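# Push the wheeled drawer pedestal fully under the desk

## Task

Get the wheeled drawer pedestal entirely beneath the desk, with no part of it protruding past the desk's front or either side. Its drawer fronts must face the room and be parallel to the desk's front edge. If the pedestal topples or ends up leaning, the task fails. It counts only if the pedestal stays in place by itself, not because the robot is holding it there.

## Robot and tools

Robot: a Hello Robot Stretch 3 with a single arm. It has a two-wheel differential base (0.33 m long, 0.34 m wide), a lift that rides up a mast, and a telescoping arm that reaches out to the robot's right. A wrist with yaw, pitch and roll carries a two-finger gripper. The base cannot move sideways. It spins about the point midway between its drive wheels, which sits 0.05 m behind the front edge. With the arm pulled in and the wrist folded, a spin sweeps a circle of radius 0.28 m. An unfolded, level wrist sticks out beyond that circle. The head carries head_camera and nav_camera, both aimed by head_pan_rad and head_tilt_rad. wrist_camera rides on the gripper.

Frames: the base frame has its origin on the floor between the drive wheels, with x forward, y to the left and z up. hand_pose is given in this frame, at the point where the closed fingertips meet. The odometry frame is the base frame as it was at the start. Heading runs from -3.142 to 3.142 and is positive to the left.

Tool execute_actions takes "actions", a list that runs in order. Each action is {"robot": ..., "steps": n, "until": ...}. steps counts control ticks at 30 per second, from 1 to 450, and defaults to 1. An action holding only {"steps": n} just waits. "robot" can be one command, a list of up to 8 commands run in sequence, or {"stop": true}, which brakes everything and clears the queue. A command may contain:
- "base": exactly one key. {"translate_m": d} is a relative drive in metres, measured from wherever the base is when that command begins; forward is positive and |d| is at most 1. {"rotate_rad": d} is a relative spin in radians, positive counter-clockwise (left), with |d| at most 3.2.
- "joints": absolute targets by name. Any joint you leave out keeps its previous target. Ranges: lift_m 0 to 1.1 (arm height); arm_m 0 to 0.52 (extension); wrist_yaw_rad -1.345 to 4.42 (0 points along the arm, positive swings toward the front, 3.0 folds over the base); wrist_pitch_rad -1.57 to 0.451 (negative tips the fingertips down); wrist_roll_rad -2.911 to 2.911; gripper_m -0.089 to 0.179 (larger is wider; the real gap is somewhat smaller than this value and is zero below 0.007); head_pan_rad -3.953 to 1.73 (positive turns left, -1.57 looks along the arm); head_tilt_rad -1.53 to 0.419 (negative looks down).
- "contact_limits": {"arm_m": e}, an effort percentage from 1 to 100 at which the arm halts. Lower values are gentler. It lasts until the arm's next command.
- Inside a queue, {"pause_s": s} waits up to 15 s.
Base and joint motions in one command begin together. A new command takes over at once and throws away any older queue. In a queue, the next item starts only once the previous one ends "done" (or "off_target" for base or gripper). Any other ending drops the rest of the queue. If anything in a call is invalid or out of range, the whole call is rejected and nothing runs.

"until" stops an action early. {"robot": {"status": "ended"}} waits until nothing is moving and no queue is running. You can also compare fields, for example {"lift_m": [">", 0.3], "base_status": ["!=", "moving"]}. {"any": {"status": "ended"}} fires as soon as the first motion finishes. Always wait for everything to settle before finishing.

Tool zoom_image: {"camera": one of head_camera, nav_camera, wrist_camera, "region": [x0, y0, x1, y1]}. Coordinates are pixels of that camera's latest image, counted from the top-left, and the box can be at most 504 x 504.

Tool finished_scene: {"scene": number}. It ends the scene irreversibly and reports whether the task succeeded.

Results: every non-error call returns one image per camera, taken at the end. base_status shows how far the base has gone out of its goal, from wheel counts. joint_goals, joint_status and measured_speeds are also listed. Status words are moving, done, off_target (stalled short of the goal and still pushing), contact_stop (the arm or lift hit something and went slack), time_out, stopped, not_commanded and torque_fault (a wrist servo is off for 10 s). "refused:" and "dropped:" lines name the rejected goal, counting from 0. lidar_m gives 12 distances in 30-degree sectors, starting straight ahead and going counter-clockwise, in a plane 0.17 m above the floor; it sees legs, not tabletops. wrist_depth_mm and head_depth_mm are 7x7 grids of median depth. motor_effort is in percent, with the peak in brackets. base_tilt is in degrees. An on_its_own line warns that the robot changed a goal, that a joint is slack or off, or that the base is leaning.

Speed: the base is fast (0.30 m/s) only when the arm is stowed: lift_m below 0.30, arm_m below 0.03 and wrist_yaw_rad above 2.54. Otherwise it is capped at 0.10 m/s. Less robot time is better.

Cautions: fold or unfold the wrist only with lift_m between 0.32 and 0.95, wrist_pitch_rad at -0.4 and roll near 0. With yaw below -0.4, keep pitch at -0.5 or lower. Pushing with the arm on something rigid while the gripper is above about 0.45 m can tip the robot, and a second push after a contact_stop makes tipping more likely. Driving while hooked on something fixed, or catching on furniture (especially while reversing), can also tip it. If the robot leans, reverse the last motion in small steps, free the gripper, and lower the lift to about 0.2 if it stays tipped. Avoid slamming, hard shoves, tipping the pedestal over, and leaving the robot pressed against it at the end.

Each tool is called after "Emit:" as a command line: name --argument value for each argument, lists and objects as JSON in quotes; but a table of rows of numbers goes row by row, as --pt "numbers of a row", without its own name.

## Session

Emit:
execute_actions --actions '[]'

Scene clock: 0.00 s.
robot.base_odometry: x=+0.000 y=+0.000 heading=+0.000 (m, m, rad; robot's odometry frame)
robot.turned_by_wheels: +0.000 (rad since the last result)
robot.turned_by_imu: +0.000 (rad since the last result)
robot.base_tilt: forward=+0.7 right=+0.9 (deg)
robot.lidar_m: 1.83 1.84 1.19 1.09 1.10 1.36 1.64 1.83 2.43 1.07 1.05 1.99
robot.head_depth_mm: 1699 1935 1929 1927 1916 1892 1899 / 1703 1874 1888 1879 1878 1851 1856 / 1723 1863 1836 1840 1840 1826 1820 / 1735 1823 1806 1789 1779 1784 1770 / 1748 1774 1775 1761 1749 1744 1749 / 1735 1732 1746 1723 1732 1701 1697 / 1710 1709 1697 1686 1680 1677 1664
robot.base_status: not_commanded
robot.joint_positions: lift_m=+0.356 arm_m=+0.002 wrist_yaw_rad=+3.086 wrist_pitch_rad=-0.364 wrist_roll_rad=-0.013 gripper_m=+0.037 head_pan_rad=+0.001 head_tilt_rad=+0.016
robot.joint_goals: lift_m=+0.356 arm_m=+0.002 wrist_yaw_rad=+3.086 wrist_pitch_rad=-0.364 wrist_roll_rad=-0.013 gripper_m=+0.037 head_pan_rad=+0.001 head_tilt_rad=+0.016
robot.joint_status: lift_m=not_commanded arm_m=not_commanded wrist_yaw_rad=not_commanded wrist_pitch_rad=not_commanded wrist_roll_rad=not_commanded gripper_m=not_commanded head_pan_rad=not_commanded head_tilt_rad=not_commanded
robot.measured_speeds: translate_m=+0.000 rotate_rad=+0.000 lift_m=+0.000 arm_m=+0.000 wrist_yaw_rad=+0.000 wrist_pitch_rad=+0.000 wrist_roll_rad=+0.000 head_pan_rad=+0.000 head_tilt_rad=+0.000
robot: refusals=0 queue=idle queue_left=0
robot.motor_effort: left_wheel=-1 right_wheel=+0 lift_m=+26 arm_m=+0 wrist_yaw_rad=-1 wrist_pitch_rad=+6 wrist_roll_rad=+0 gripper_m=+0 head_pan_rad=-1 head_tilt_rad=+2 (%)
robot.hand_pose: x=-0.0084 y=+0.0837 z=+0.3809 quat_wxyz=(+0.147, +0.694, +0.110, +0.696) (m; robot's base frame)
robot.wrist_depth_mm: 907 980 - - - - - / - - - - - - - / - - - - - - - / 867 871 - 878 877 915 911 / 703 712 - 722 744 721 734 / 580 605 - 607 607 616 599 / 519 522 - 549 528 536 543
pictures: head_camera (sideways: a quarter turn clockwise sets it upright), nav_camera (sideways: a quarter turn counterclockwise sets it upright), wrist_camera
Images, in order (width x height): head_camera 896x504, nav_camera 672x504, wrist_camera 644x364.

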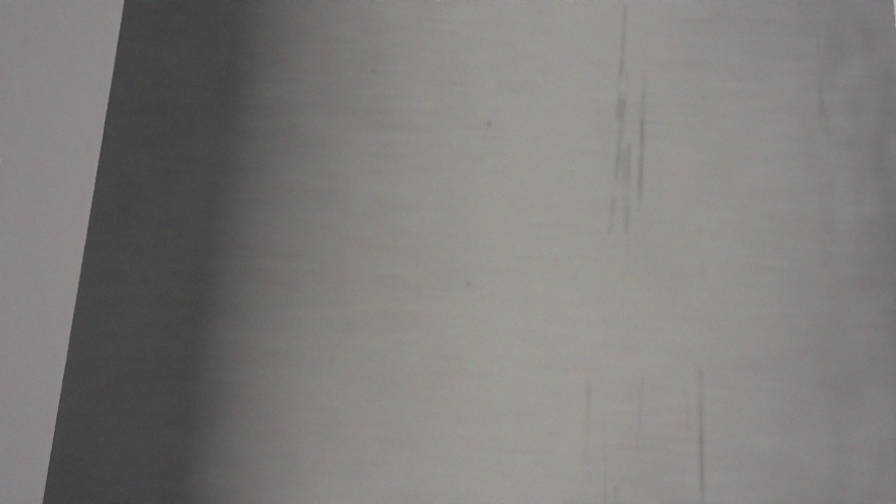

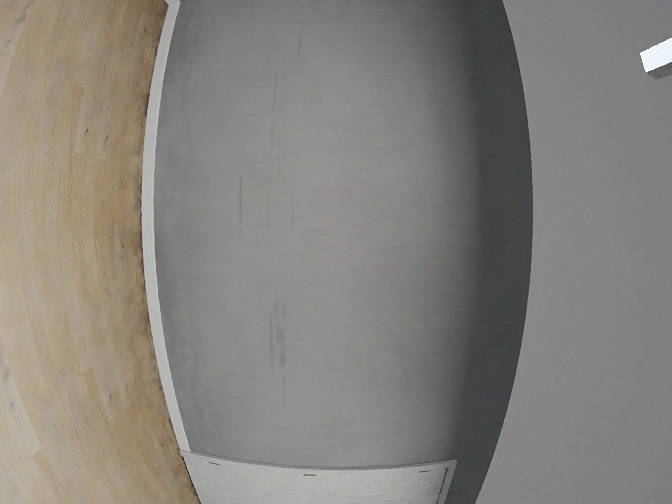

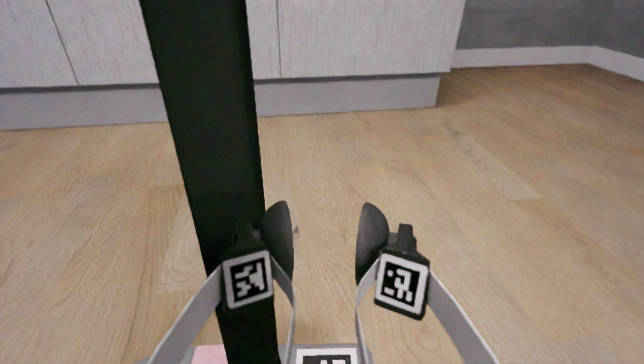

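Emit:
execute_actions --actions '[{"robot":{"joints":{"head_pan_rad":-1.4,"head_tilt_rad":-0.7}},"steps":100,"until":{"robot":{"status":"ended"}}}]'

Emit:
execute_actions --actions '[{"robot":{"joints":{"head_pan_rad":-2.8,"head_tilt_rad":-0.7}},"steps":100,"until":{"robot":{"status":"ended"}}}]'

Emit:
execute_actions --actions '[{"robot":{"joints":{"head_pan_rad":1.5,"head_tilt_rad":-0.7}},"steps":200,"until":{"robot":{"status":"ended"}}}]'

Scene clock: 5.70 s.
robot.base_odometry: x=+0.000 y=+0.000 heading=+0.000 (m, m, rad; robot's odometry frame)
robot.turned_by_wheels: +0.000 (rad since the last result)
robot.turned_by_imu: +0.000 (rad since the last result)
robot.base_tilt: forward=+0.8 right=+0.9 (deg)
robot.lidar_m: 1.83 1.85 1.20 1.09 1.10 1.36 1.64 1.84 2.43 1.07 1.05 1.98
robot.head_depth_mm: 2493 2874 2763 2129 1698 1395 1199 / 2492 2885 2845 2117 1679 1396 1193 / 2482 2869 2755 1573 1636 1384 1181 / 2530 2878 1776 1405 1569 1373 1181 / 2539 2852 1671 1343 1511 1350 1166 / 2604 2938 2430 1790 1610 1348 1161 / 2615 2933 2635 1995 1601 1338 1145
robot.base_status: not_commanded
robot.joint_positions: lift_m=+0.356 arm_m=+0.002 wrist_yaw_rad=+3.086 wrist_pitch_rad=-0.364 wrist_roll_rad=-0.013 gripper_m=+0.037 head_pan_rad=-1.393 head_tilt_rad=-0.691
robot.joint_goals: lift_m=+0.356 arm_m=+0.002 wrist_yaw_rad=+3.086 wrist_pitch_rad=-0.364 wrist_roll_rad=-0.013 gripper_m=+0.037 head_pan_rad=-1.400 head_tilt_rad=-0.700
robot.joint_status: lift_m=not_commanded arm_m=not_commanded wrist_yaw_rad=not_commanded wrist_pitch_rad=not_commanded wrist_roll_rad=not_commanded gripper_m=not_commanded head_pan_rad=done head_tilt_rad=done
robot.measured_speeds: translate_m=+0.000 rotate_rad=+0.000 lift_m=+0.000 arm_m=+0.000 wrist_yaw_rad=+0.000 wrist_pitch_rad=+0.000 wrist_roll_rad=+0.000 head_pan_rad=+0.000 head_tilt_rad=+0.000
robot: refusals=0 queue=done queue_left=0
robot.motor_effort: left_wheel=+0(0) right_wheel=+0(0) lift_m=+26(26) arm_m=+0(0) wrist_yaw_rad=+0(0) wrist_pitch_rad=+6(6) wrist_roll_rad=+0(0) gripper_m=+1(0) head_pan_rad=-3(52) head_tilt_rad=-3(29) (%)
robot.hand_pose: x=-0.0084 y=+0.0837 z=+0.3809 quat_wxyz=(+0.147, +0.694, +0.110, +0.696) (m; robot's base frame)
robot.wrist_depth_mm: 920 941 - - - - - / - - - - - - - / - - - - - - - / 874 870 - 888 920 883 939 / 698 720 - 710 752 727 740 / 602 600 - 604 616 598 615 / 512 527 - 532 516 541 548
pictures: head_camera (sideways: a quarter turn clockwise sets it upright), nav_camera (sideways: a quarter turn counterclockwise sets it upright), wrist_camera
Images, in order (width x height): head_camera 896x504, nav_camera 672x504, wrist_camera 644x364.

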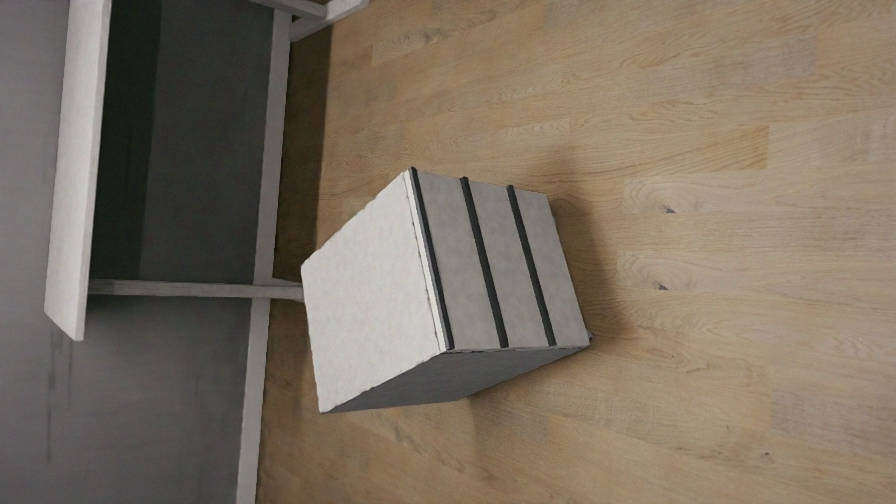

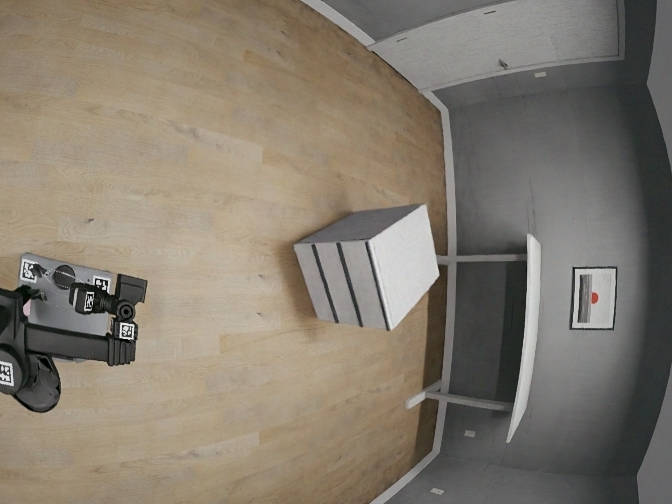

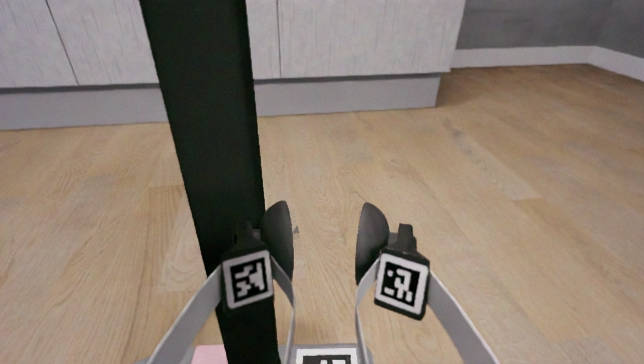

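Scene clock: 6.93 s.
robot.base_odometry: x=+0.000 y=+0.000 heading=+0.000 (m, m, rad; robot's odometry frame)
robot.turned_by_wheels: +0.000 (rad since the last result)
robot.turned_by_imu: +0.000 (rad since the last result)
robot.base_tilt: forward=+0.7 right=+0.8 (deg)
robot.lidar_m: 1.82 1.84 1.20 1.09 1.10 1.36 1.64 1.83 2.42 1.07 1.06 1.99
robot.head_depth_mm: 1573 1726 1954 2106 1687 1405 1200 / 1583 1778 2003 2112 1683 1396 1191 / 1584 1757 1950 2008 1660 1383 1189 / 1624 1820 1973 2003 1649 1368 1173 / 1663 1867 2113 2022 1635 1372 1161 / 1665 1865 2018 2012 1617 1344 1160 / 1699 1962 2250 1988 1600 1333 1155
robot.base_status: not_commanded
robot.joint_positions: lift_m=+0.356 arm_m=+0.002 wrist_yaw_rad=+3.086 wrist_pitch_rad=-0.364 wrist_roll_rad=-0.013 gripper_m=+0.037 head_pan_rad=-2.793 head_tilt_rad=-0.691
robot.joint_goals: lift_m=+0.356 arm_m=+0.002 wrist_yaw_rad=+3.086 wrist_pitch_rad=-0.364 wrist_roll_rad=-0.013 gripper_m=+0.037 head_pan_rad=-2.800 head_tilt_rad=-0.700
robot.joint_status: lift_m=not_commanded arm_m=not_commanded wrist_yaw_rad=not_commanded wrist_pitch_rad=not_commanded wrist_roll_rad=not_commanded gripper_m=not_commanded head_pan_rad=done head_tilt_rad=done
robot.measured_speeds: translate_m=+0.000 rotate_rad=+0.000 lift_m=+0.000 arm_m=+0.000 wrist_yaw_rad=+0.000 wrist_pitch_rad=+0.000 wrist_roll_rad=+0.000 head_pan_rad=+0.000 head_tilt_rad=+0.000
robot: refusals=0 queue=done queue_left=0
robot.motor_effort: left_wheel=+0(0) right_wheel=+0(0) lift_m=+26(26) arm_m=+0(0) wrist_yaw_rad=+0(0) wrist_pitch_rad=+5(6) wrist_roll_rad=+0(0) gripper_m=+0(1) head_pan_rad=-3(50) head_tilt_rad=-3(4) (%)
robot.hand_pose: x=-0.0084 y=+0.0837 z=+0.3809 quat_wxyz=(+0.147, +0.694, +0.110, +0.696) (m; robot's base frame)
robot.wrist_depth_mm: 923 932 - - - - - / - - - - - - - / - - - - - - - / 864 873 - 890 895 909 909 / 706 714 - 728 719 722 708 / 591 607 - 608 620 624 625 / 518 516 - 544 534 542 536
pictures: head_camera (sideways: a quarter turn clockwise sets it upright), nav_camera (sideways: a quarter turn counterclockwise sets it upright), wrist_camera
Images, in order (width x height): head_camera 896x504, nav_camera 672x504, wrist_camera 644x364.

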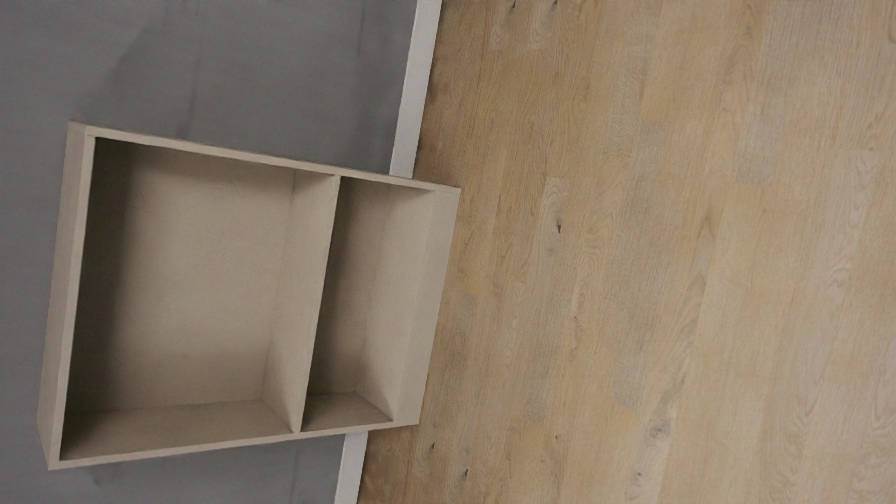

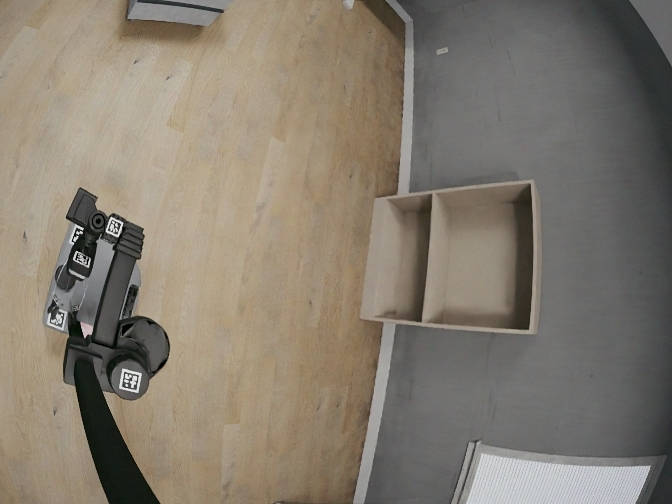

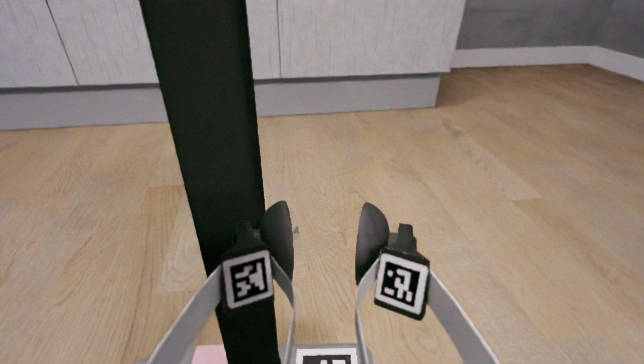

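Scene clock: 9.27 s.
robot.base_odometry: x=+0.000 y=+0.000 heading=+0.000 (m, m, rad; robot's odometry frame)
robot.turned_by_wheels: +0.000 (rad since the last result)
robot.turned_by_imu: +0.000 (rad since the last result)
robot.base_tilt: forward=+0.8 right=+0.8 (deg)
robot.lidar_m: 1.82 1.84 1.19 1.09 1.10 1.37 1.64 1.83 2.42 1.07 1.06 1.99
robot.head_depth_mm: 1560 1763 2045 2126 1689 1407 1201 / 1525 1282 1278 1960 1679 1393 1191 / 1490 1258 1226 1446 1616 1380 1188 / 1455 1219 1197 1390 1583 1369 1175 / 1421 1194 1157 1343 1548 1356 1164 / 1393 1167 1129 1292 1520 1359 1166 / 1366 1137 1094 1258 1480 1343 1176
robot.base_status: not_commanded
robot.joint_positions: lift_m=+0.356 arm_m=+0.002 wrist_yaw_rad=+3.086 wrist_pitch_rad=-0.364 wrist_roll_rad=-0.013 gripper_m=+0.037 head_pan_rad=+1.493 head_tilt_rad=-0.691
robot.joint_goals: lift_m=+0.356 arm_m=+0.002 wrist_yaw_rad=+3.086 wrist_pitch_rad=-0.364 wrist_roll_rad=-0.013 gripper_m=+0.037 head_pan_rad=+1.500 head_tilt_rad=-0.700
robot.joint_status: lift_m=not_commanded arm_m=not_commanded wrist_yaw_rad=not_commanded wrist_pitch_rad=not_commanded wrist_roll_rad=not_commanded gripper_m=not_commanded head_pan_rad=done head_tilt_rad=done
robot.measured_speeds: translate_m=+0.000 rotate_rad=+0.000 lift_m=+0.000 arm_m=+0.000 wrist_yaw_rad=+0.000 wrist_pitch_rad=+0.000 wrist_roll_rad=+0.000 head_pan_rad=+0.000 head_tilt_rad=+0.000
robot: refusals=0 queue=done queue_left=0
robot.motor_effort: left_wheel=+0(0) right_wheel=+0(0) lift_m=+26(26) arm_m=+0(0) wrist_yaw_rad=-1(0) wrist_pitch_rad=+6(6) wrist_roll_rad=+0(0) gripper_m=+0(0) head_pan_rad=+4(51) head_tilt_rad=-3(4) (%)
robot.hand_pose: x=-0.0084 y=+0.0837 z=+0.3809 quat_wxyz=(+0.147, +0.694, +0.110, +0.696) (m; robot's base frame)
robot.wrist_depth_mm: 882 974 - - - - - / - - - - - - - / - - - - - - - / 863 854 - 892 912 908 925 / 698 723 - 731 736 719 738 / 612 590 - 618 614 623 618 / 521 530 - 536 533 534 537
pictures: head_camera (sideways: a quarter turn clockwise sets it upright), nav_camera (sideways: a quarter turn counterclockwise sets it upright), wrist_camera
Images, in order (width x height): head_camera 896x504, nav_camera 672x504, wrist_camera 644x364.

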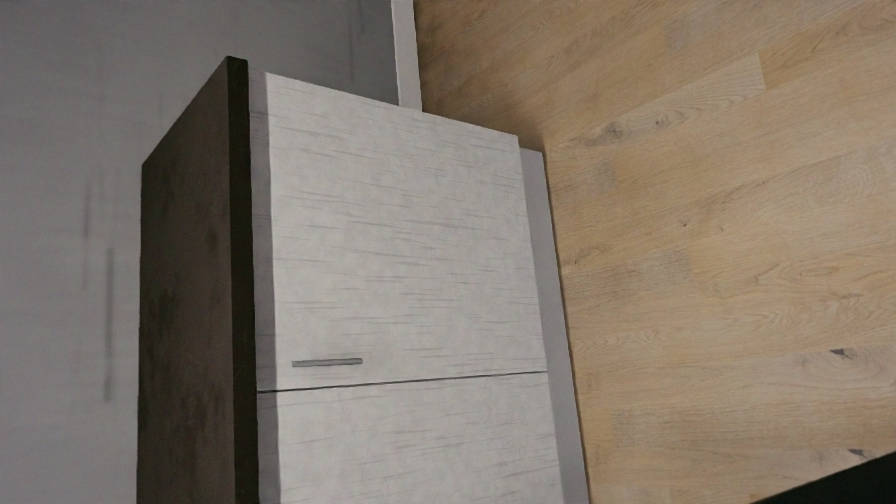

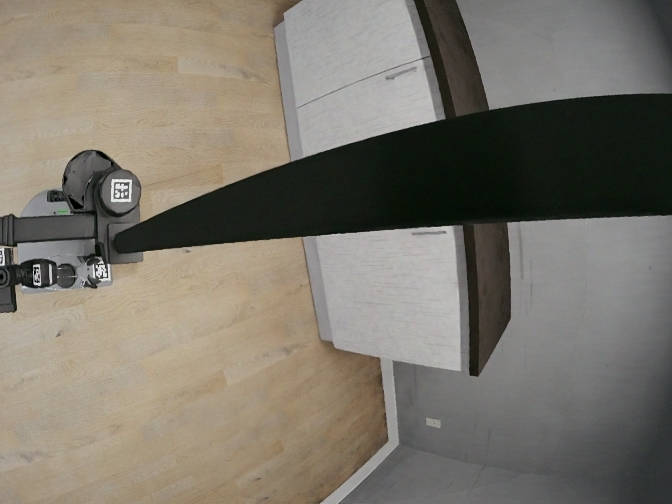

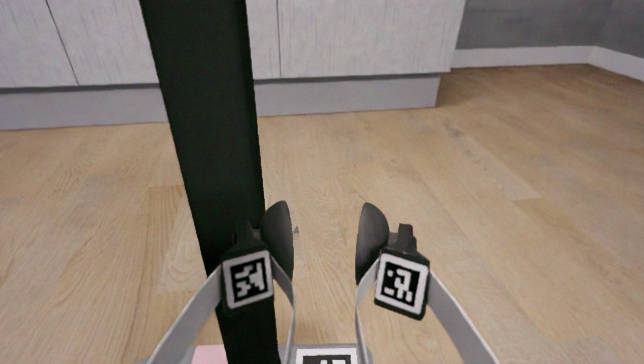

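Emit:
execute_actions --actions '[{"robot":[{"base":{"rotate_rad":-0.88},"joints":{"lift_m":0.28,"wrist_pitch_rad":-0.6,"head_pan_rad":0,"head_tilt_rad":-1.0}},{"base":{"translate_m":0.9}},{"base":{"translate_m":0.82}},{"base":{"rotate_rad":-2.08},"joints":{"lift_m":0.29}},{"joints":{"lift_m":0.66}}],"steps":450,"until":{"robot":{"status":"ended"}}},{"steps":200,"until":{"robot":{"status":"ended"}}}]'

Scene clock: 65.60 s.
robot.base_odometry: x=+1.096 y=-1.326 heading=-2.960 (m, m, rad; robot's odometry frame)
robot.turned_by_wheels: -2.960 (rad since the last result)
robot.turned_by_imu: -2.983 (rad since the last result)
robot.base_tilt: forward=+0.7 right=+0.9 (deg)
robot.lidar_m: 0.49 2.17 1.37 1.61 1.21 0.92 0.92 0.97 1.39 2.57 2.69 0.59
robot.head_depth_mm: 2406 2209 1809 1121 1385 1239 1120 / 2520 2167 1118 1022 1350 1223 1106 / 2472 2151 1107 990 1302 1214 1101 / 2483 2126 1092 960 1214 1209 1100 / 2454 2098 1079 973 1284 1199 1094 / 2485 2072 1711 1486 1329 1192 1080 / 2469 2057 1729 1495 1323 1180 1075
robot.base_status: done (rotate_rad -2.0799 of -2.0800)
robot.joint_positions: lift_m=+0.660 arm_m=+0.002 wrist_yaw_rad=+3.086 wrist_pitch_rad=-0.613 wrist_roll_rad=-0.013 gripper_m=+0.037 head_pan_rad=+0.007 head_tilt_rad=-0.988
robot.joint_goals: lift_m=+0.660 arm_m=+0.002 wrist_yaw_rad=+3.086 wrist_pitch_rad=-0.600 wrist_roll_rad=-0.013 gripper_m=+0.037 head_pan_rad=+0.000 head_tilt_rad=-1.000
robot.joint_status: lift_m=done arm_m=not_commanded wrist_yaw_rad=not_commanded wrist_pitch_rad=done wrist_roll_rad=not_commanded gripper_m=not_commanded head_pan_rad=done head_tilt_rad=done
robot.measured_speeds: translate_m=+0.000 rotate_rad=+0.000 lift_m=+0.000 arm_m=+0.000 wrist_yaw_rad=+0.000 wrist_pitch_rad=+0.000 wrist_roll_rad=+0.000 head_pan_rad=+0.000 head_tilt_rad=+0.000
robot: refusals=0 queue=done queue_left=0
robot.motor_effort: left_wheel=+3(16) right_wheel=-2(6) lift_m=+35(36) arm_m=+0(0) wrist_yaw_rad=+0(0) wrist_pitch_rad=+5(4) wrist_roll_rad=+0(0) gripper_m=+0(1) head_pan_rad=-4(55) head_tilt_rad=-4(20) (%)
robot.hand_pose: x=-0.0103 y=+0.0486 z=+0.6312 quat_wxyz=(+0.231, +0.675, +0.196, +0.673) (m; robot's base frame)
robot.wrist_depth_mm: - - - - - - - / - - - - - - - / - - - - - - - / 979 - - - - - - / 903 874 879 899 883 921 933 / 797 813 - 807 812 804 823 / 722 725 740 757 739 744 751
pictures: head_camera (sideways: a quarter turn clockwise sets it upright), nav_camera (sideways: a quarter turn counterclockwise sets it upright), wrist_camera
Images, in order (width x height): head_camera 896x504, nav_camera 672x504, wrist_camera 644x364.

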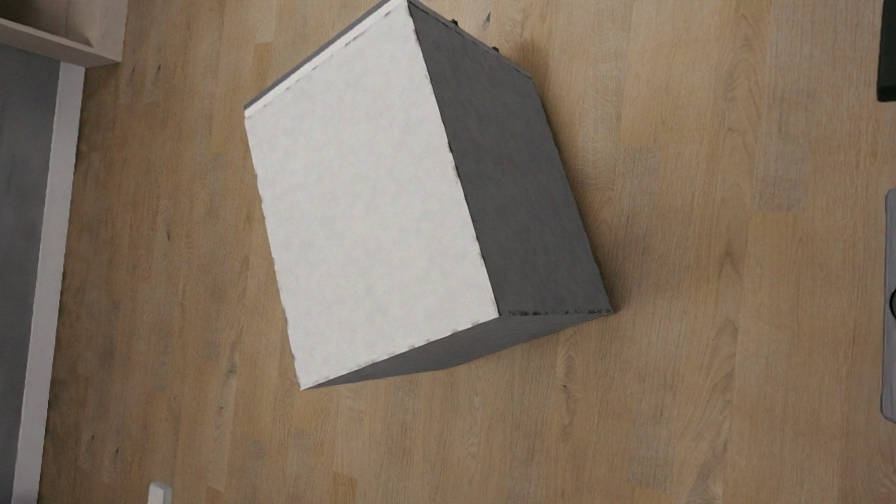

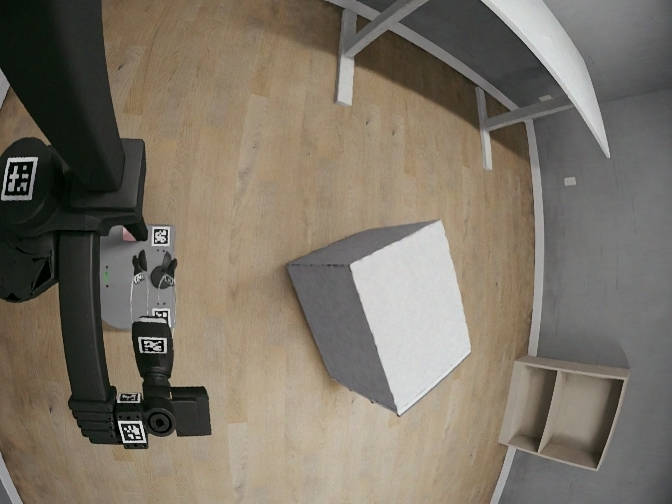

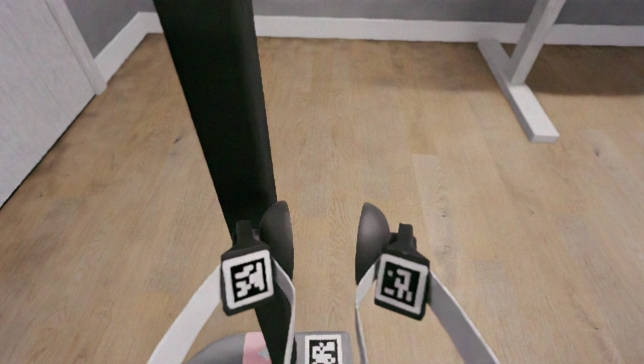

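Emit:
execute_actions --actions '[{"robot":{"base":{"translate_m":0.64}},"steps":400,"until":{"robot":{"status":"ended"}}}]'

Scene clock: 76.50 s.
robot.base_odometry: x=+0.467 y=-1.441 heading=-2.960 (m, m, rad; robot's odometry frame)
robot.turned_by_wheels: +0.000 (rad since the last result)
robot.turned_by_imu: +0.002 (rad since the last result)
robot.base_tilt: forward=+0.8 right=+0.9 (deg)
robot.lidar_m: - - 1.61 1.14 1.66 1.57 1.54 1.65 2.36 0.28 0.15 -
robot.head_depth_mm: 1967 2080 1834 1585 852 759 698 / 1978 2158 1809 1561 844 753 695 / 2003 2146 1808 1545 838 747 684 / 2009 2118 1773 1538 832 745 674 / 2046 2082 1754 1520 828 733 669 / 2069 2057 1735 1510 1335 1188 1073 / 2061 2034 1723 1496 1322 1184 1072
robot.base_status: done (translate_m +0.6400 of +0.6400)
robot.joint_positions: lift_m=+0.660 arm_m=+0.002 wrist_yaw_rad=+3.086 wrist_pitch_rad=-0.614 wrist_roll_rad=-0.013 gripper_m=+0.037 head_pan_rad=+0.006 head_tilt_rad=-0.990
robot.joint_goals: lift_m=+0.660 arm_m=+0.002 wrist_yaw_rad=+3.086 wrist_pitch_rad=-0.600 wrist_roll_rad=-0.013 gripper_m=+0.037 head_pan_rad=+0.000 head_tilt_rad=-1.000
robot.joint_status: lift_m=done arm_m=not_commanded wrist_yaw_rad=not_commanded wrist_pitch_rad=done wrist_roll_rad=not_commanded gripper_m=not_commanded head_pan_rad=done head_tilt_rad=done
robot.measured_speeds: translate_m=+0.000 rotate_rad=+0.000 lift_m=+0.000 arm_m=+0.000 wrist_yaw_rad=+0.000 wrist_pitch_rad=+0.000 wrist_roll_rad=+0.000 head_pan_rad=+0.000 head_tilt_rad=+0.000
robot: refusals=0 queue=done queue_left=0
robot.motor_effort: left_wheel=+7(43) right_wheel=+1(12) lift_m=+33(35) arm_m=-1(1) wrist_yaw_rad=+0(0) wrist_pitch_rad=+5(5) wrist_roll_rad=+0(0) gripper_m=+0(1) head_pan_rad=-4(4) head_tilt_rad=-4(4) (%)
robot.hand_pose: x=-0.0103 y=+0.0485 z=+0.6311 quat_wxyz=(+0.231, +0.675, +0.196, +0.672) (m; robot's base frame)
robot.wrist_depth_mm: - - - - - - - / - - - - - - - / - - - - - - - / - - - - - - - / 884 897 899 898 929 897 921 / 804 779 - 784 820 815 800 / 730 731 739 759 267 265 265
pictures: head_camera (sideways: a quarter turn clockwise sets it upright), nav_camera (sideways: a quarter turn counterclockwise sets it upright), wrist_camera
Images, in order (width x height): head_camera 896x504, nav_camera 672x504, wrist_camera 644x364.

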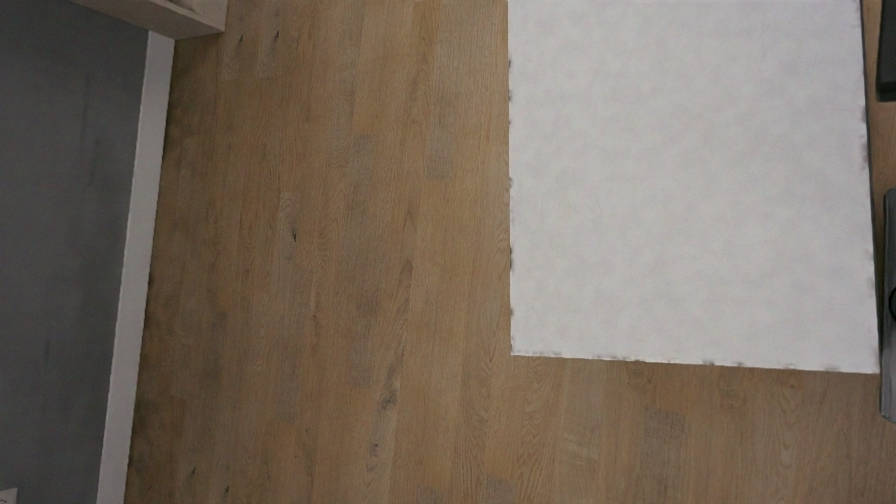

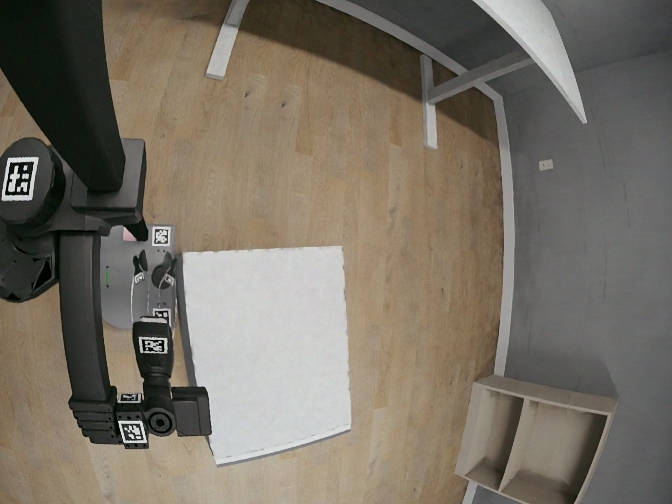

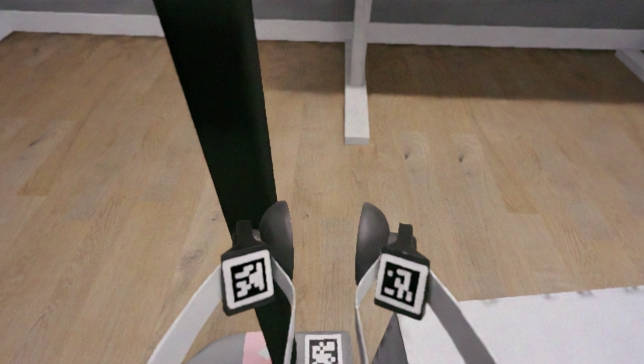

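Emit:
execute_actions --actions '[{"robot":{"base":{"translate_m":0.15}},"steps":400,"until":{"robot":{"status":"ended"}}}]'

Scene clock: 86.53 s.
robot.base_odometry: x=+0.319 y=-1.468 heading=-2.961 (m, m, rad; robot's odometry frame)
robot.turned_by_wheels: -0.001 (rad since the last result)
robot.turned_by_imu: -0.018 (rad since the last result)
robot.base_tilt: forward=+0.7 right=+0.8 (deg)
robot.lidar_m: - - 1.61 1.13 1.65 1.72 1.68 1.79 2.54 0.19 0.15 -
robot.head_depth_mm: 1841 2016 1831 1572 851 757 687 / 1863 2067 1817 1557 844 751 686 / 1856 2091 1791 1556 839 747 683 / 1887 2077 1776 1549 830 745 678 / 1898 2071 1754 1521 1268 738 680 / 1921 2051 1739 1507 1334 1193 1076 / 1926 2037 1720 1496 1321 1195 1067
robot.base_status: done (translate_m +0.1499 of +0.1500)
robot.joint_positions: lift_m=+0.660 arm_m=+0.002 wrist_yaw_rad=+3.086 wrist_pitch_rad=-0.615 wrist_roll_rad=-0.013 gripper_m=+0.037 head_pan_rad=+0.006 head_tilt_rad=-0.990
robot.joint_goals: lift_m=+0.660 arm_m=+0.002 wrist_yaw_rad=+3.086 wrist_pitch_rad=-0.600 wrist_roll_rad=-0.013 gripper_m=+0.037 head_pan_rad=+0.000 head_tilt_rad=-1.000
robot.joint_status: lift_m=done arm_m=not_commanded wrist_yaw_rad=not_commanded wrist_pitch_rad=done wrist_roll_rad=not_commanded gripper_m=not_commanded head_pan_rad=done head_tilt_rad=done
robot.measured_speeds: translate_m=+0.000 rotate_rad=+0.000 lift_m=+0.000 arm_m=+0.000 wrist_yaw_rad=+0.000 wrist_pitch_rad=+0.000 wrist_roll_rad=+0.000 head_pan_rad=+0.000 head_tilt_rad=+0.000
robot: refusals=0 queue=done queue_left=0
robot.motor_effort: left_wheel=+0(19) right_wheel=+18(31) lift_m=+27(33) arm_m=-1(0) wrist_yaw_rad=+0(1) wrist_pitch_rad=+6(6) wrist_roll_rad=+0(0) gripper_m=+0(0) head_pan_rad=-2(4) head_tilt_rad=-4(4) (%)
robot.hand_pose: x=-0.0104 y=+0.0482 z=+0.6311 quat_wxyz=(+0.232, +0.675, +0.197, +0.672) (m; robot's base frame)
robot.wrist_depth_mm: - - - - - - - / - - - - - - - / - - - - - - - / - - - - - - - / 897 911 883 893 942 910 944 / 792 805 - 797 828 839 834 / 726 719 737 765 346 264 266
pictures: head_camera (sideways: a quarter turn clockwise sets it upright), nav_camera (sideways: a quarter turn counterclockwise sets it upright), wrist_camera
Images, in order (width x height): head_camera 896x504, nav_camera 672x504, wrist_camera 644x364.

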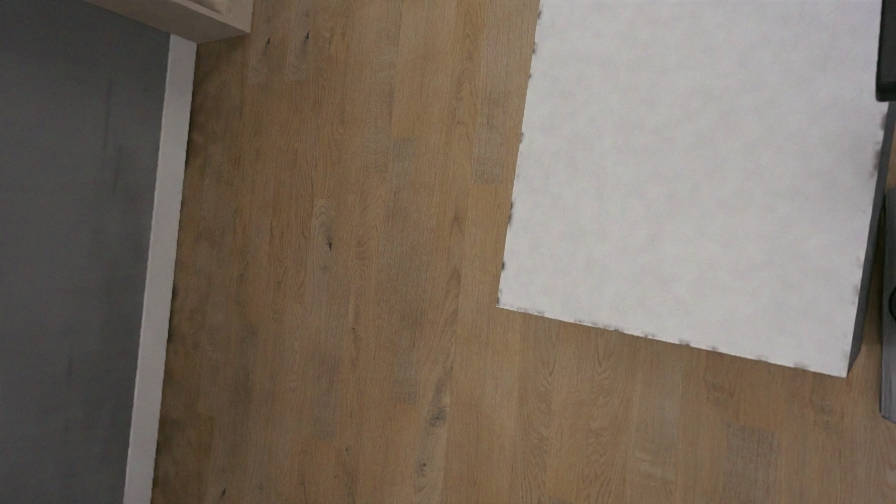

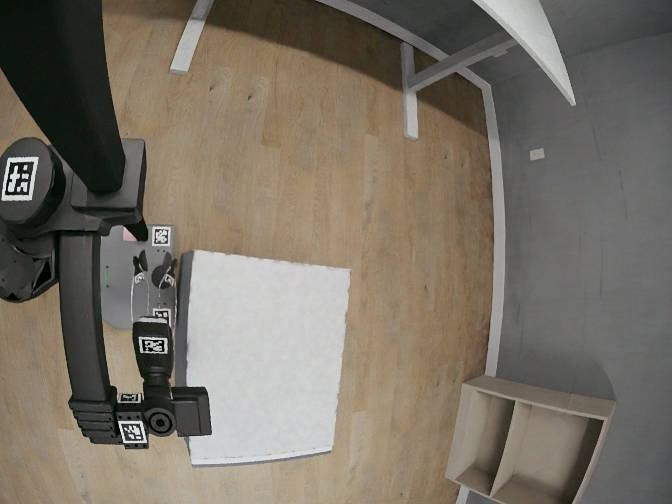

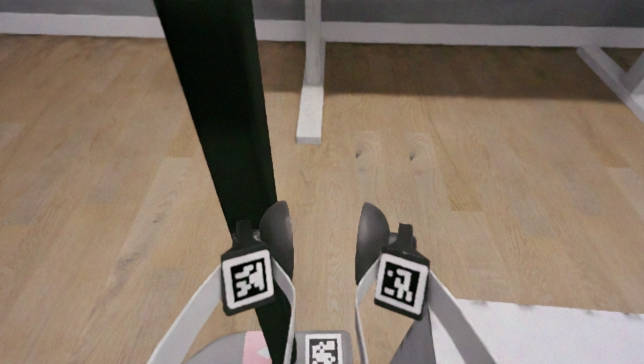

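Emit:
execute_actions --actions '[{"robot":[{"base":{"translate_m":-0.2}},{"base":{"translate_m":-0.55},"joints":{"lift_m":0.28}},{"base":{"rotate_rad":-0.735}},{"base":{"translate_m":0.75}},{"base":{"translate_m":0.66}},{"base":{"rotate_rad":2.308},"joints":{"head_tilt_rad":-0.85}}],"steps":450,"until":{"robot":{"status":"ended"}}},{"steps":300,"until":{"robot":{"status":"ended"}}}]'

Scene clock: 124.13 s.
robot.base_odometry: x=-0.143 y=-0.592 heading=-1.387 (m, m, rad; robot's odometry frame)
robot.turned_by_wheels: +1.574 (rad since the last result)
robot.turned_by_imu: +1.601 (rad since the last result)
robot.base_tilt: forward=+0.7 right=+0.9 (deg)
robot.lidar_m: 0.42 0.43 2.09 2.05 2.16 1.72 1.68 1.77 1.51 1.44 1.81 0.45
robot.head_depth_mm: 2122 2422 2185 1773 1506 1295 1134 / 2115 2464 2172 1754 1480 1281 1128 / 2150 2428 2143 1074 907 1028 1129 / 2166 2421 2097 1065 896 1007 1111 / 2131 2414 2076 1050 888 989 1109 / 2171 2419 2061 1063 884 980 1103 / 2200 2426 2037 1671 1419 1239 1094
robot.base_status: done (rotate_rad +2.3079 of +2.3080)
robot.joint_positions: lift_m=+0.280 arm_m=+0.002 wrist_yaw_rad=+3.086 wrist_pitch_rad=-0.615 wrist_roll_rad=-0.013 gripper_m=+0.037 head_pan_rad=+0.003 head_tilt_rad=-0.852
robot.joint_goals: lift_m=+0.280 arm_m=+0.002 wrist_yaw_rad=+3.086 wrist_pitch_rad=-0.600 wrist_roll_rad=-0.013 gripper_m=+0.037 head_pan_rad=+0.000 head_tilt_rad=-0.850
robot.joint_status: lift_m=done arm_m=not_commanded wrist_yaw_rad=not_commanded wrist_pitch_rad=done wrist_roll_rad=not_commanded gripper_m=not_commanded head_pan_rad=done head_tilt_rad=done
robot.measured_speeds: translate_m=+0.000 rotate_rad=+0.000 lift_m=+0.000 arm_m=+0.000 wrist_yaw_rad=+0.000 wrist_pitch_rad=+0.000 wrist_roll_rad=+0.000 head_pan_rad=+0.000 head_tilt_rad=+0.000
robot: refusals=0 queue=done queue_left=0
robot.motor_effort: left_wheel=-2(100) right_wheel=+1(17) lift_m=+21(28) arm_m=-1(1) wrist_yaw_rad=-1(1) wrist_pitch_rad=+6(7) wrist_roll_rad=+0(0) gripper_m=+1(1) head_pan_rad=-1(3) head_tilt_rad=+0(10) (%)
robot.hand_pose: x=-0.0104 y=+0.0482 z=+0.2513 quat_wxyz=(+0.232, +0.675, +0.197, +0.672) (m; robot's base frame)
robot.wrist_depth_mm: 865 890 - 897 906 886 906 / 694 692 - 712 727 738 737 / 599 590 - 599 610 616 619 / 518 540 - 530 523 528 533 / 461 - - - 472 458 471 / - - - - - 417 414 / - - - - 372 377 379
pictures: head_camera (sideways: a quarter turn clockwise sets it upright), nav_camera (sideways: a quarter turn counterclockwise sets it upright), wrist_camera
Images, in order (width x height): head_camera 896x504, nav_camera 672x504, wrist_camera 644x364.

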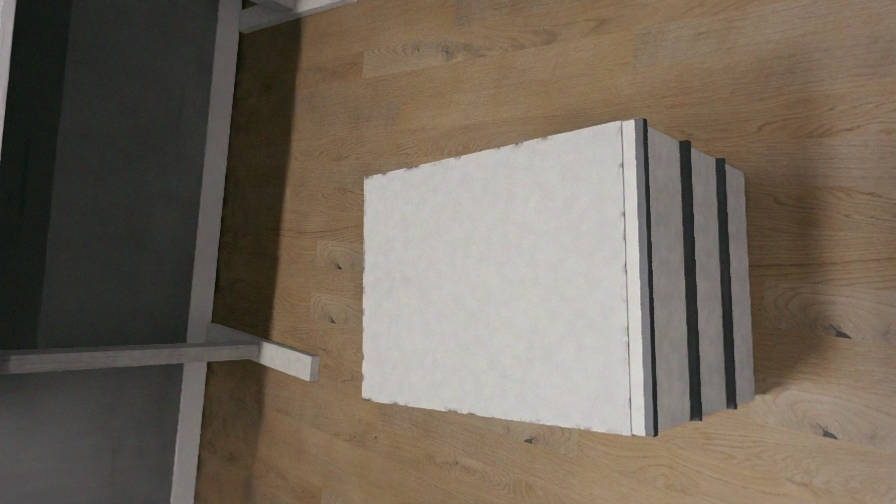

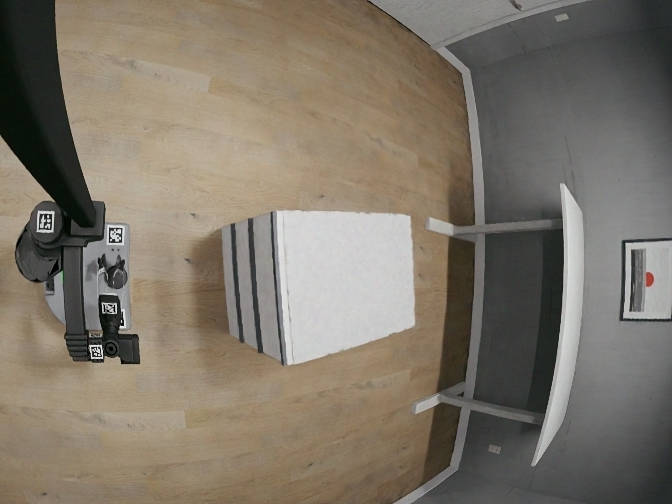

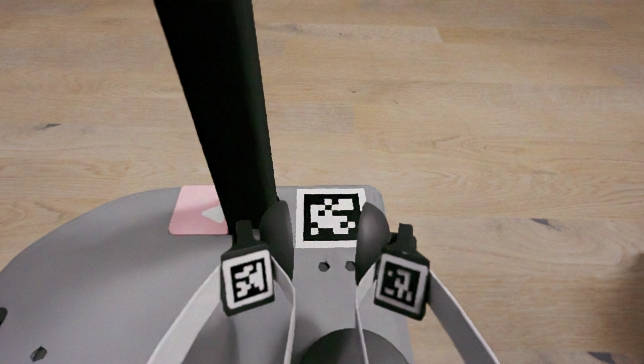

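Emit:
execute_actions --actions '[{"robot":[{"base":{"translate_m":0.31}},{"joints":{"lift_m":0.32,"arm_m":0.09,"head_tilt_rad":-1.0},"base":{"rotate_rad":-0.2}},{"base":{"translate_m":0.35}}],"steps":450,"until":{"robot":{"status":"ended"}}}]'

Scene clock: 149.83 s.
robot.base_odometry: x=-0.092 y=-1.247 heading=-1.587 (m, m, rad; robot's odometry frame)
robot.turned_by_wheels: -0.200 (rad since the last result)
robot.turned_by_imu: -0.191 (rad since the last result)
robot.base_tilt: forward=+0.7 right=+0.8 (deg)
robot.lidar_m: - - 0.15 0.20 2.10 2.64 2.33 2.35 1.80 1.45 0.15 -
robot.head_depth_mm: 1745 1935 1787 1580 1389 1235 1113 / 1718 1995 1817 1567 1377 1225 1108 / 1694 1980 1811 1495 847 748 674 / 1685 1939 1773 945 832 741 670 / 1668 1936 1754 936 826 736 666 / 1638 1931 1740 925 818 732 661 / 1646 1878 1702 1499 827 725 659
robot.base_status: done (translate_m +0.3499 of +0.3500)
robot.joint_positions: lift_m=+0.320 arm_m=+0.090 wrist_yaw_rad=+3.086 wrist_pitch_rad=-0.615 wrist_roll_rad=-0.013 gripper_m=+0.037 head_pan_rad=+0.003 head_tilt_rad=-0.990
robot.joint_goals: lift_m=+0.320 arm_m=+0.090 wrist_yaw_rad=+3.086 wrist_pitch_rad=-0.600 wrist_roll_rad=-0.013 gripper_m=+0.037 head_pan_rad=+0.000 head_tilt_rad=-1.000
robot.joint_status: lift_m=done arm_m=done wrist_yaw_rad=not_commanded wrist_pitch_rad=done wrist_roll_rad=not_commanded gripper_m=not_commanded head_pan_rad=done head_tilt_rad=done
robot.measured_speeds: translate_m=+0.000 rotate_rad=+0.000 lift_m=+0.000 arm_m=+0.000 wrist_yaw_rad=+0.000 wrist_pitch_rad=+0.000 wrist_roll_rad=+0.000 head_pan_rad=+0.000 head_tilt_rad=+0.000
robot: refusals=0 queue=done queue_left=0
robot.motor_effort: left_wheel=+6(100) right_wheel=+13(26) lift_m=+30(36) arm_m=+5(6) wrist_yaw_rad=+0(0) wrist_pitch_rad=+6(6) wrist_roll_rad=+0(0) gripper_m=+1(0) head_pan_rad=-2(2) head_tilt_rad=-4(16) (%)
robot.hand_pose: x=-0.0104 y=-0.0396 z=+0.2909 quat_wxyz=(+0.232, +0.675, +0.197, +0.672) (m; robot's base frame)
robot.wrist_depth_mm: 943 955 956 979 202 121 83 / 774 789 791 804 188 122 83 / 651 653 658 663 230 122 84 / 570 580 - - 231 116 83 / 495 - - - 197 109 84 / 452 - - - - 102 84 / - - - - 210 106 82
pictures: head_camera (sideways: a quarter turn clockwise sets it upright), nav_camera (sideways: a quarter turn counterclockwise sets it upright), wrist_camera
Images, in order (width x height): head_camera 896x504, nav_camera 672x504, wrist_camera 644x364.

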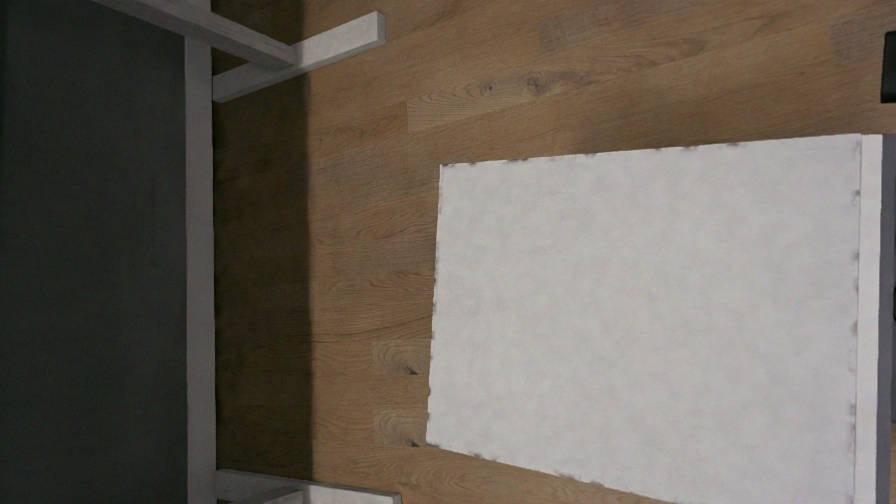

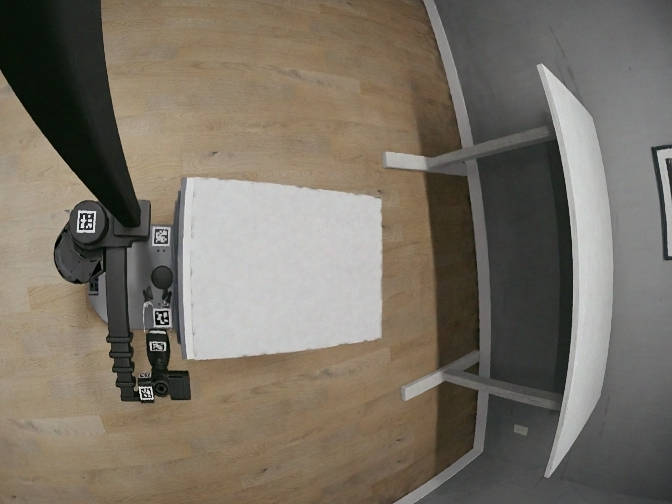

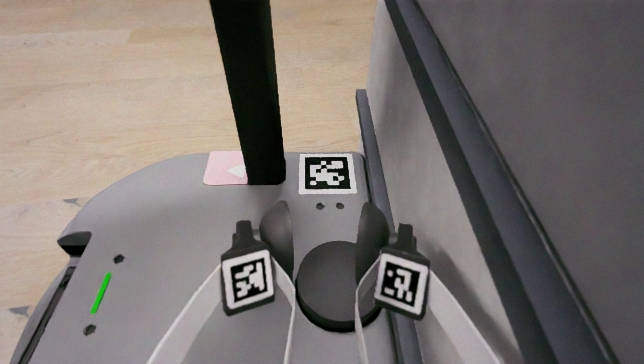

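Emit:
execute_actions --actions '[{"robot":[{"base":{"rotate_rad":0.13}},{"base":{"translate_m":0.3}}],"steps":450,"until":{"robot":{"status":"ended"}}}]'

Scene clock: 165.57 s.
robot.base_odometry: x=-0.058 y=-1.545 heading=-1.457 (m, m, rad; robot's odometry frame)
robot.turned_by_wheels: +0.130 (rad since the last result)
robot.turned_by_imu: +0.127 (rad since the last result)
robot.base_tilt: forward=+0.7 right=+0.8 (deg)
robot.lidar_m: - - 0.15 0.20 2.15 2.73 2.63 2.04 1.56 0.20 0.15 -
robot.head_depth_mm: 727 1641 1824 1577 1383 1237 1114 / 715 1647 1817 1567 1380 1209 1077 / 728 1641 1785 956 839 746 673 / 718 1649 1772 942 828 740 670 / 707 1650 1765 933 825 734 665 / 715 1661 1739 924 818 731 662 / 705 1531 1594 1473 1268 726 659
robot.base_status: done (translate_m +0.2999 of +0.3000)
robot.joint_positions: lift_m=+0.320 arm_m=+0.090 wrist_yaw_rad=+3.086 wrist_pitch_rad=-0.615 wrist_roll_rad=-0.013 gripper_m=+0.037 head_pan_rad=+0.003 head_tilt_rad=-0.990
robot.joint_goals: lift_m=+0.320 arm_m=+0.090 wrist_yaw_rad=+3.086 wrist_pitch_rad=-0.600 wrist_roll_rad=-0.013 gripper_m=+0.037 head_pan_rad=+0.000 head_tilt_rad=-1.000
robot.joint_status: lift_m=done arm_m=done wrist_yaw_rad=not_commanded wrist_pitch_rad=done wrist_roll_rad=not_commanded gripper_m=not_commanded head_pan_rad=done head_tilt_rad=done
robot.measured_speeds: translate_m=+0.000 rotate_rad=+0.000 lift_m=+0.000 arm_m=+0.000 wrist_yaw_rad=+0.000 wrist_pitch_rad=+0.000 wrist_roll_rad=+0.000 head_pan_rad=+0.000 head_tilt_rad=+0.000
robot: refusals=0 queue=done queue_left=0
robot.on_its_own: left_wheel is at rest, and its effort (+26) is outside its rest range (-18 to +18)
robot.motor_effort: left_wheel=+26(55) right_wheel=+2(30) lift_m=+30(30) arm_m=+5(5) wrist_yaw_rad=+0(1) wrist_pitch_rad=+6(6) wrist_roll_rad=+0(0) gripper_m=+1(0) head_pan_rad=-1(2) head_tilt_rad=-3(3) (%)
robot.hand_pose: x=-0.0103 y=-0.0396 z=+0.2909 quat_wxyz=(+0.232, +0.675, +0.197, +0.672) (m; robot's base frame)
robot.wrist_depth_mm: 950 945 958 992 201 121 83 / 780 765 771 779 190 122 83 / 636 674 667 658 229 122 83 / 563 588 - - 231 116 84 / 500 - - - 196 109 84 / 451 - - - - 102 84 / - - - - 210 106 82
pictures: head_camera (sideways: a quarter turn clockwise sets it upright), nav_camera (sideways: a quarter turn counterclockwise sets it upright), wrist_camera
Images, in order (width x height): head_camera 896x504, nav_camera 672x504, wrist_camera 644x364.

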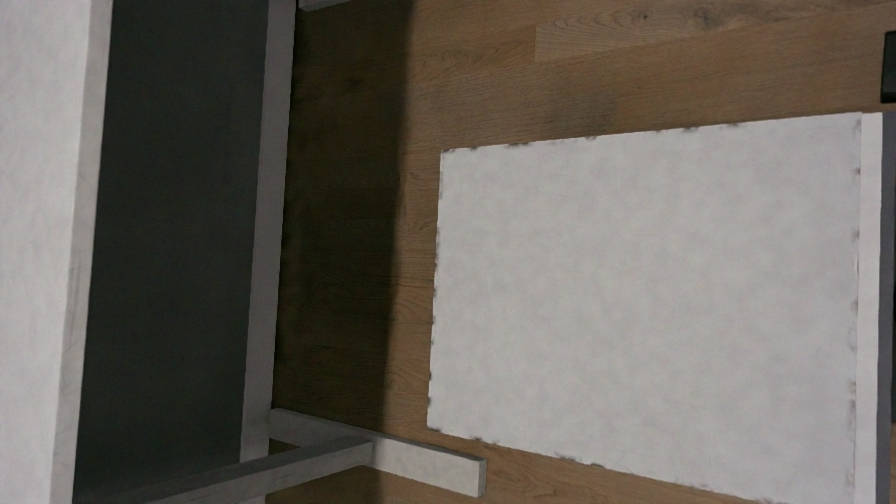

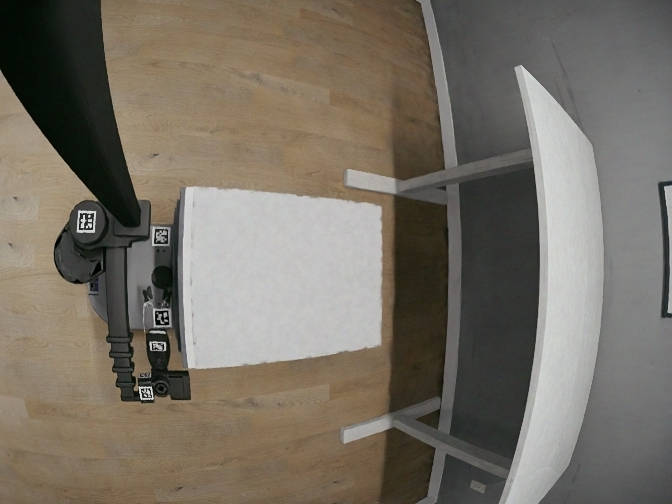

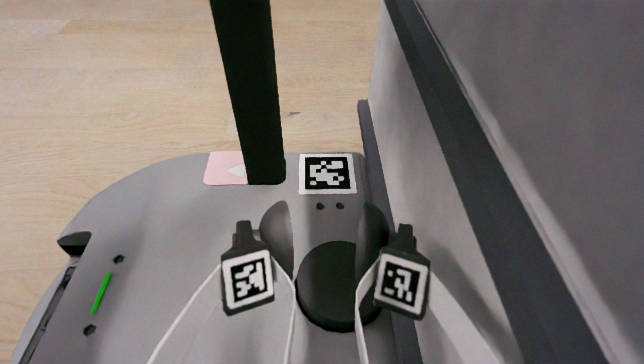

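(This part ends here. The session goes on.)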